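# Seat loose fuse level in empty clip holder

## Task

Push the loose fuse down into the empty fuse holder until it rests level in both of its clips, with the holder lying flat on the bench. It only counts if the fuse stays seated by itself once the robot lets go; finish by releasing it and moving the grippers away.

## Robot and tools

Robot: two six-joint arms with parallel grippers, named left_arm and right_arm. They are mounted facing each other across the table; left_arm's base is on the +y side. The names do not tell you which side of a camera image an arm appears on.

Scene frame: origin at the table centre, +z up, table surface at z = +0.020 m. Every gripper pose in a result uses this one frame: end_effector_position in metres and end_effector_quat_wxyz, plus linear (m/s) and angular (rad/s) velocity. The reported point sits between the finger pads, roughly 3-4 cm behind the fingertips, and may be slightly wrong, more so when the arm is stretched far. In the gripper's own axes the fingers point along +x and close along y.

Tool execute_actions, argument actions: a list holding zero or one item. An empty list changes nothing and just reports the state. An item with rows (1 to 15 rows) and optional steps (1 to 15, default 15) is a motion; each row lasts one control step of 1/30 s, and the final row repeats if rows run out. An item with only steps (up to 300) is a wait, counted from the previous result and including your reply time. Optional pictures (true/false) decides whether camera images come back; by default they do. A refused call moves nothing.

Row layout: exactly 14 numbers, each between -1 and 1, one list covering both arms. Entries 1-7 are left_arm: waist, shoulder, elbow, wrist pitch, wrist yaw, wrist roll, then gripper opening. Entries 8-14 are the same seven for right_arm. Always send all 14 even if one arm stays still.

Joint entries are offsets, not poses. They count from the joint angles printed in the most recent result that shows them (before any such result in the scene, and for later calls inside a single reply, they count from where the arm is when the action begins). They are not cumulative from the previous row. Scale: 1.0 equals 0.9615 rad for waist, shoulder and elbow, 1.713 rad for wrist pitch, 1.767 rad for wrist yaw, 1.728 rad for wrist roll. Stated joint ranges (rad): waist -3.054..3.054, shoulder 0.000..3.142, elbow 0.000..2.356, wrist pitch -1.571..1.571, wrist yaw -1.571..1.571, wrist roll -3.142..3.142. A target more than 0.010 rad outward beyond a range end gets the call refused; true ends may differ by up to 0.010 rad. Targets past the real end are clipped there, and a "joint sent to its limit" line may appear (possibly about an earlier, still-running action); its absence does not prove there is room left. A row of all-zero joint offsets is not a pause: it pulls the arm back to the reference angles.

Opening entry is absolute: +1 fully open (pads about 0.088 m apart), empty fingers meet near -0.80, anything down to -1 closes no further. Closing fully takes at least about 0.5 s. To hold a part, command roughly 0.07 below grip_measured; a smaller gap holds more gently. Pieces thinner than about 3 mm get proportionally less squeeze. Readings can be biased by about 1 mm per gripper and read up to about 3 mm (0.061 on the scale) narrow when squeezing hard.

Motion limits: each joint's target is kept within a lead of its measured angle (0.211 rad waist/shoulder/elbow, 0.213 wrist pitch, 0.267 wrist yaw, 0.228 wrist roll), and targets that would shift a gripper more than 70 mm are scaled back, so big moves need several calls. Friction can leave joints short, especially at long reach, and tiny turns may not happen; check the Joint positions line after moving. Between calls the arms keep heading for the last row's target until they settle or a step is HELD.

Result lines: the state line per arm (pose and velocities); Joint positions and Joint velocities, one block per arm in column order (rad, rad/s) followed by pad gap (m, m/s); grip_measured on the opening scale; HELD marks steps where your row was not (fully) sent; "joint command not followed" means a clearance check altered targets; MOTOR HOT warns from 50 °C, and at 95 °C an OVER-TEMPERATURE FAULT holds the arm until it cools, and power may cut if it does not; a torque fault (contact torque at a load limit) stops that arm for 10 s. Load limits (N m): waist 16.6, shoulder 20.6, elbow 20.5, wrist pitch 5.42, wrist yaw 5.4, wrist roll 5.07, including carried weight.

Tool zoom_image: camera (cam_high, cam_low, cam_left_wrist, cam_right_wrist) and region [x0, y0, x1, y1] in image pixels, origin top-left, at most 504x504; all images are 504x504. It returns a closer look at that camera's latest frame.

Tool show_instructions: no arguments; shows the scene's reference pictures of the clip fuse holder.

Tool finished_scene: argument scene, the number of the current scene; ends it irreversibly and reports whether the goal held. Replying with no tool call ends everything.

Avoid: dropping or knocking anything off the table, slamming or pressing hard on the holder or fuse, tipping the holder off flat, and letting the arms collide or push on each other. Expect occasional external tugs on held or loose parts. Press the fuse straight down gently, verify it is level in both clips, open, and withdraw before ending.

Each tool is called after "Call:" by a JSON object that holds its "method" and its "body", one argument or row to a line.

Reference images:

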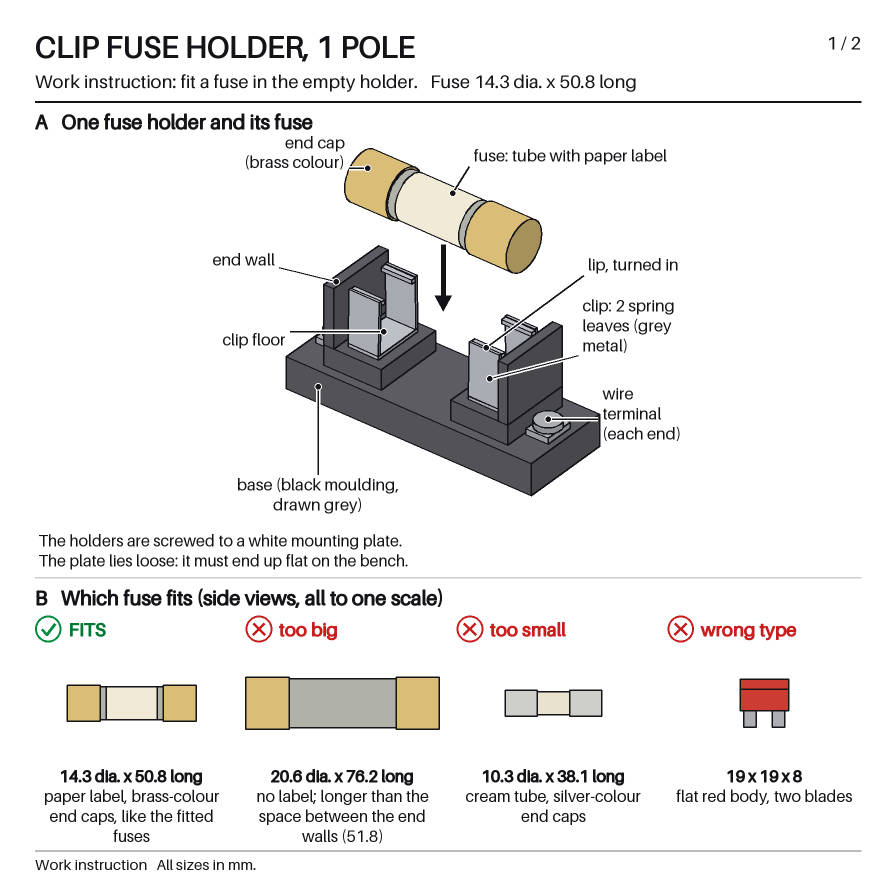

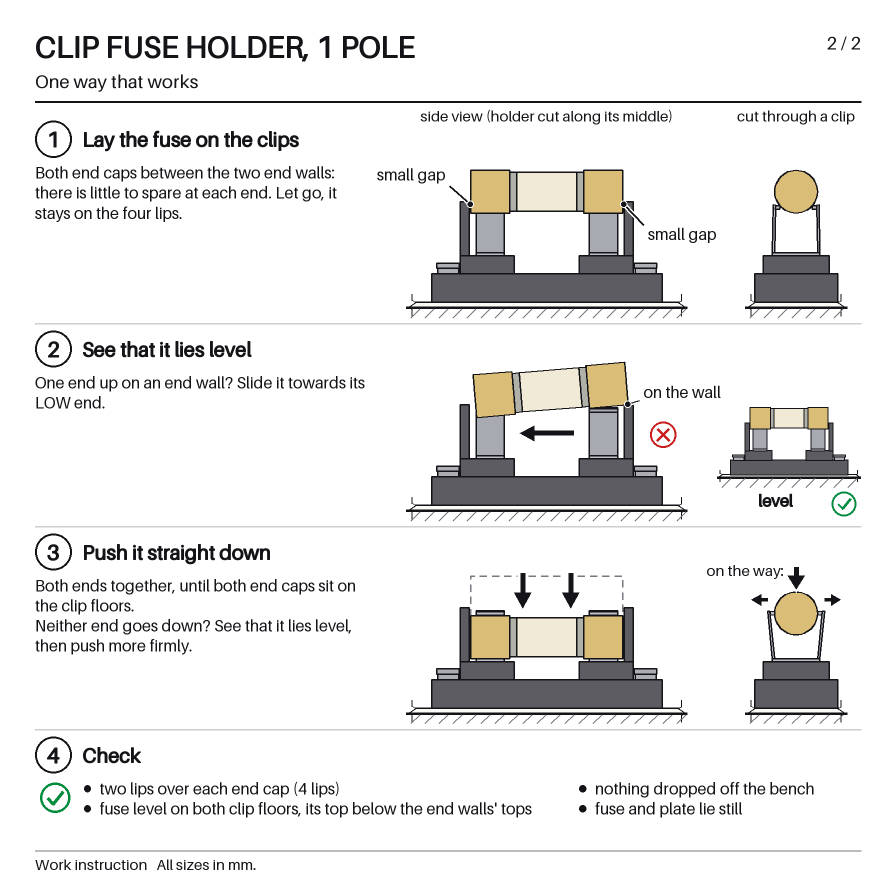

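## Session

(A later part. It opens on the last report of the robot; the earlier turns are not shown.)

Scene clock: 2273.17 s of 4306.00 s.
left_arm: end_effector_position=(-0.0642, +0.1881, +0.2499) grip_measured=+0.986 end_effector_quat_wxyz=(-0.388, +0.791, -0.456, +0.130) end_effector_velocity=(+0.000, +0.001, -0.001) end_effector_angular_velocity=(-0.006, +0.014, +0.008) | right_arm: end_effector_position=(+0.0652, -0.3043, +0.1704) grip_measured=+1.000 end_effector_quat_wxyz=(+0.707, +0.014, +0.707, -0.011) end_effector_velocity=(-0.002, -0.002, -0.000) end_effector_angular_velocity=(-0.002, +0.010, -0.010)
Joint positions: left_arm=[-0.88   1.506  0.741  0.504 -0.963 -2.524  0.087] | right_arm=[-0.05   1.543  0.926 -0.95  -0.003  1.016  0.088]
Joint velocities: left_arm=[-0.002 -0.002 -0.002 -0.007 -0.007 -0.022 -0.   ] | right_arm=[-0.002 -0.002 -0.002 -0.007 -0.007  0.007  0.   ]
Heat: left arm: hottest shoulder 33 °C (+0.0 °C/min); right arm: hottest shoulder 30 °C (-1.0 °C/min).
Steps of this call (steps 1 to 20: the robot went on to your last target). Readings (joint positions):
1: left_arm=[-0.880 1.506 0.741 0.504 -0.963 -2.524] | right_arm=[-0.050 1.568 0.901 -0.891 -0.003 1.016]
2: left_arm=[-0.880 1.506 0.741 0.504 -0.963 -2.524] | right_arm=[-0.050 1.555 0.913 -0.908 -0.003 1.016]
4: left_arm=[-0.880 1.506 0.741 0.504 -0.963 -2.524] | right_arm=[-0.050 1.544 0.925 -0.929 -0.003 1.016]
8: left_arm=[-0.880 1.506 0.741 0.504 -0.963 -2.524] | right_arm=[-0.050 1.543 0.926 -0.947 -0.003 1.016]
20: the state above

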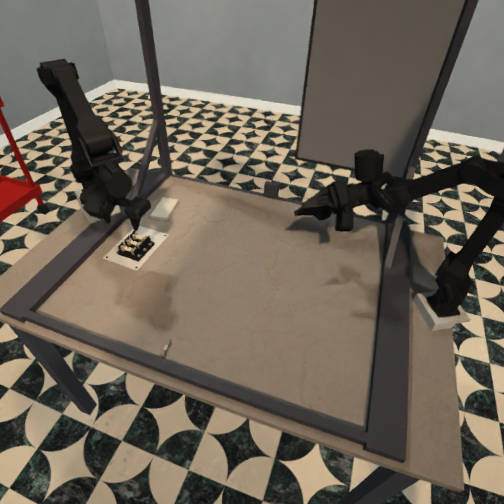

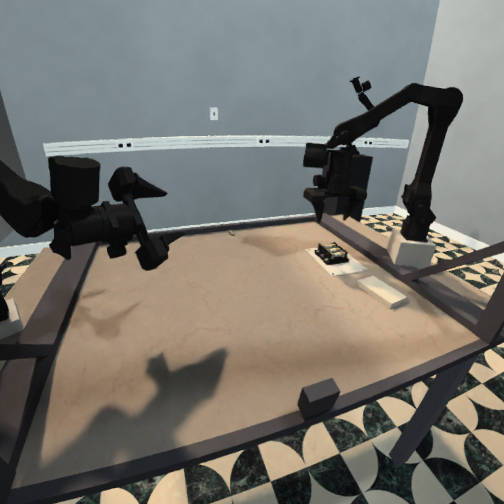

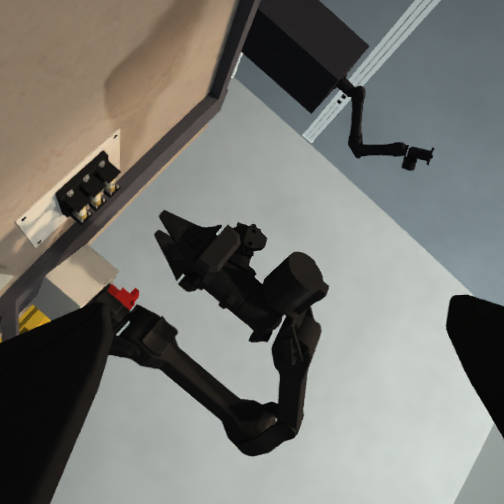

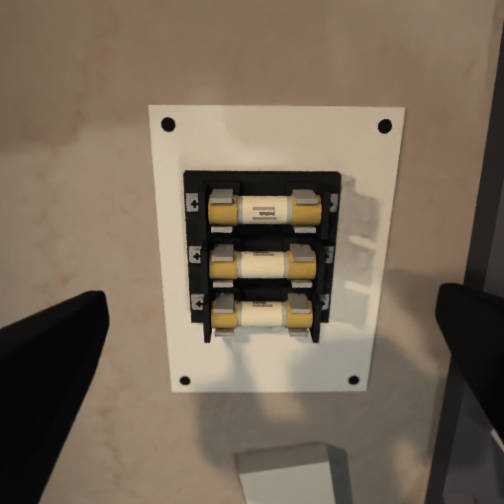

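Call:
{"method": "execute_actions", "body": {
  "actions": [
    {"rows": [[0,0,0,0,0,0,1, 0,-0.015,0.005,-0.005,0,0,1],[0,0,0,0,0,0,1, 0,-0.035,0.01,-0.012,0,0,1],[0,0,0,0,0,0,1, 0,-0.06,0.015,-0.022,0,0,1],[0,0,0,0,0,0,1, 0,-0.09,0.02,-0.035,0,0,1],[0,0,0,0,0,0,1, 0,-0.12,0.025,-0.05,0,0,1],[0,0,0,0,0,0,1, 0,-0.15,0.03,-0.065,0,0,1],[0,0,0,0,0,0,1, 0,-0.18,0.035,-0.08,0,0,1],[0,0,0,0,0,0,1, 0,-0.21,0.04,-0.095,0,0,1],[0,0,0,0,0,0,1, 0,-0.24,0.045,-0.11,0,0,1],[0,0,0,0,0,0,1, 0,-0.265,0.05,-0.122,0,0,1],[0,0,0,0,0,0,1, 0,-0.285,0.05,-0.132,0,0,1],[0,0,0,0,0,0,1, 0,-0.3,0.05,-0.14,0,0,1]], "steps": 15}
  ],
  "pictures": false
}}

Call:
{"method": "execute_actions", "body": {
  "actions": [
    {"steps": 15}
  ]
}}

Call:
{"method": "zoom_image", "body": {
  "camera": "cam_left_wrist",
  "region": [10, 120, 150, 250]
}}

Call:
{"method": "zoom_image", "body": {
  "camera": "cam_high",
  "region": [95, 215, 180, 280]
}}

Scene clock: 2289.10 s of 4306.00 s.
left_arm: end_effector_position=(-0.0642, +0.1881, +0.2499) grip_measured=+0.986 end_effector_quat_wxyz=(-0.388, +0.791, -0.456, +0.130) end_effector_velocity=(-0.002, -0.001, +0.003) end_effector_angular_velocity=(-0.007, +0.000, -0.011) | right_arm: end_effector_position=(+0.0461, -0.3329, +0.2366) grip_measured=+1.000 end_effector_quat_wxyz=(+0.723, +0.041, +0.689, +0.016) end_effector_velocity=(-0.017, -0.024, +0.035) end_effector_angular_velocity=(+0.058, -0.031, +0.006)
Joint positions: left_arm=[-0.88   1.506  0.741  0.504 -0.963 -2.524  0.087] | right_arm=[-0.05   1.268  0.965 -1.174 -0.003  1.016  0.088]
Joint velocities: left_arm=[-0.002 -0.002  0.002  0.007  0.007  0.007  0.   ] | right_arm=[-0.002 -0.183  0.007 -0.125 -0.007 -0.007  0.   ]
Heat: left arm: hottest shoulder 33 °C (+0.0 °C/min); right arm: hottest shoulder 31 °C (-1.0 °C/min).
Steps of this call (steps 1 to 15: the robot went on to your last target; steps 16 to 90: nothing new was sent; then 12.43 s passed at rest; steps 91 to 105: all 15 steps of this action). Readings (joint positions):
91: left_arm=[-0.880 1.506 0.741 0.504 -0.963 -2.524] | right_arm=[-0.050 1.543 0.926 -0.951 -0.003 1.016]
92: left_arm=[-0.880 1.506 0.741 0.504 -0.963 -2.524] | right_arm=[-0.050 1.540 0.926 -0.954 -0.003 1.016]
94: left_arm=[-0.880 1.506 0.741 0.504 -0.963 -2.524] | right_arm=[-0.050 1.518 0.926 -0.976 -0.003 1.016]
98: left_arm=[-0.880 1.506 0.741 0.504 -0.963 -2.524] | right_arm=[-0.050 1.421 0.940 -1.054 -0.003 1.016]
105: the state above

Scene clock: 2289.60 s of 4306.00 s.
left_arm: end_effector_position=(-0.0642, +0.1881, +0.2499) grip_measured=+0.986 end_effector_quat_wxyz=(-0.388, +0.791, -0.456, +0.130) end_effector_velocity=(+0.000, +0.001, -0.003) end_effector_angular_velocity=(+0.007, -0.000, +0.006) | right_arm: end_effector_position=(+0.0443, -0.3355, +0.2376) grip_measured=+1.000 end_effector_quat_wxyz=(+0.722, +0.039, +0.691, +0.014) end_effector_velocity=(-0.001, -0.001, +0.001) end_effector_angular_velocity=(+0.001, +0.006, +0.020)
Joint positions: left_arm=[-0.88   1.506  0.741  0.504 -0.963 -2.524  0.087] | right_arm=[-0.05   1.261  0.965 -1.188 -0.003  1.016  0.088]
Joint velocities: left_arm=[-0.002  0.002 -0.002 -0.007 -0.007 -0.007 -0.   ] | right_arm=[-0.002 -0.002  0.002 -0.007 -0.007 -0.022  0.   ]
Heat: left arm: hottest shoulder 33 °C (+0.0 °C/min); right arm: hottest shoulder 31 °C (-1.0 °C/min).
Steps of this call (steps 1 to 15: the robot went on to your last target). Readings (joint positions):
1: left_arm=[-0.880 1.506 0.741 0.504 -0.963 -2.524] | right_arm=[-0.050 1.265 0.965 -1.178 -0.003 1.016]
2: left_arm=[-0.880 1.506 0.741 0.504 -0.963 -2.524] | right_arm=[-0.050 1.263 0.965 -1.182 -0.003 1.016]
4: left_arm=[-0.880 1.506 0.741 0.504 -0.963 -2.524] | right_arm=[-0.050 1.263 0.965 -1.185 -0.003 1.016]
8: left_arm=[-0.880 1.506 0.741 0.504 -0.963 -2.524] | right_arm=[-0.050 1.262 0.965 -1.188 -0.003 1.016]
15: the state above

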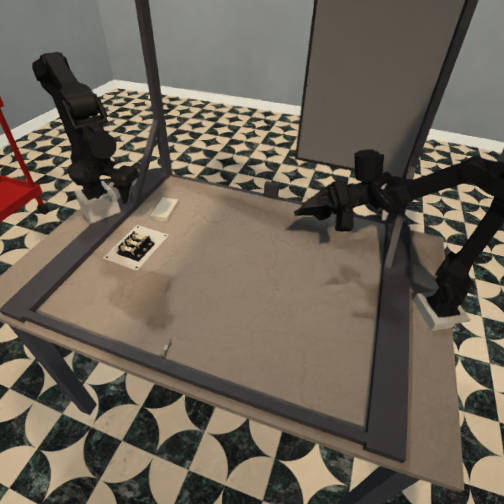

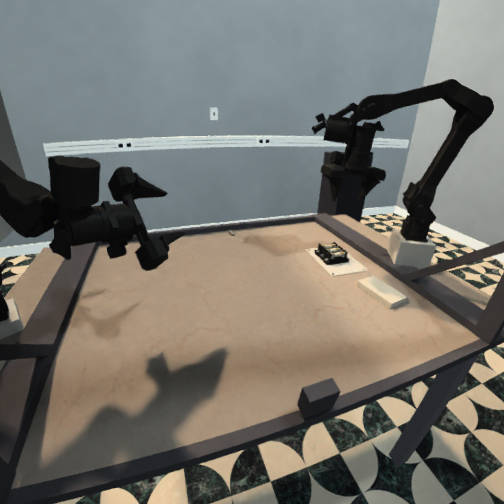

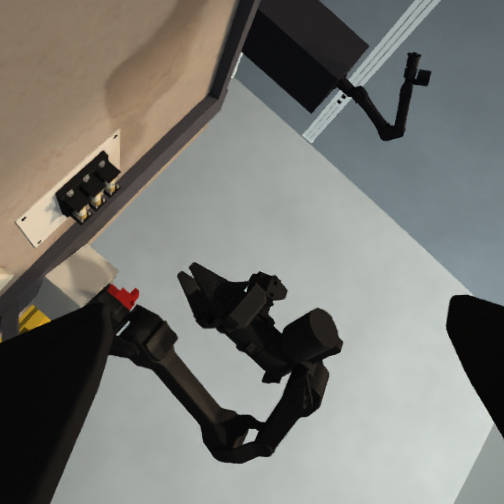

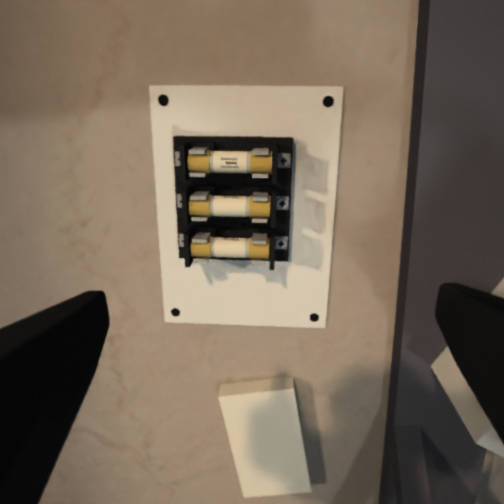

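Region (10, 120, 150, 250) of cam_left_wrist's 504x504 image, scaled by 3.600, with more detail than that image has; it fills the top 468 rows of this view, and the rest is white.

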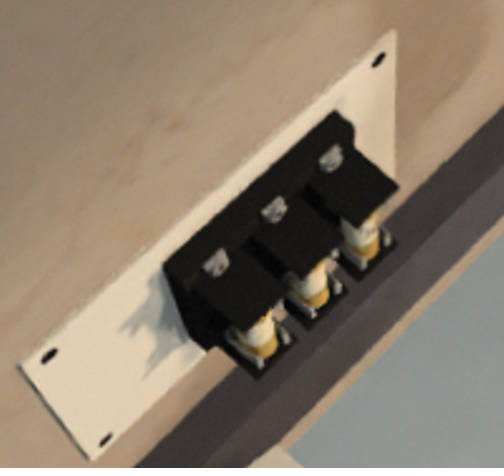

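Region (95, 215, 180, 280) of cam_high's 504x504 image, scaled by 5.929, with more detail than that image has; it fills the top 385 rows of this view, and the rest is white.

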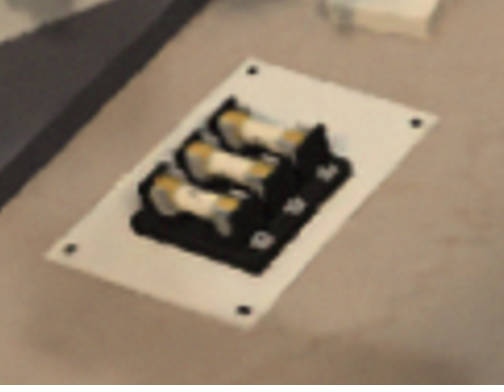

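Call:
{"method": "finished_scene", "body": {
  "scene": 1
}}

The scene is finished: the task was done.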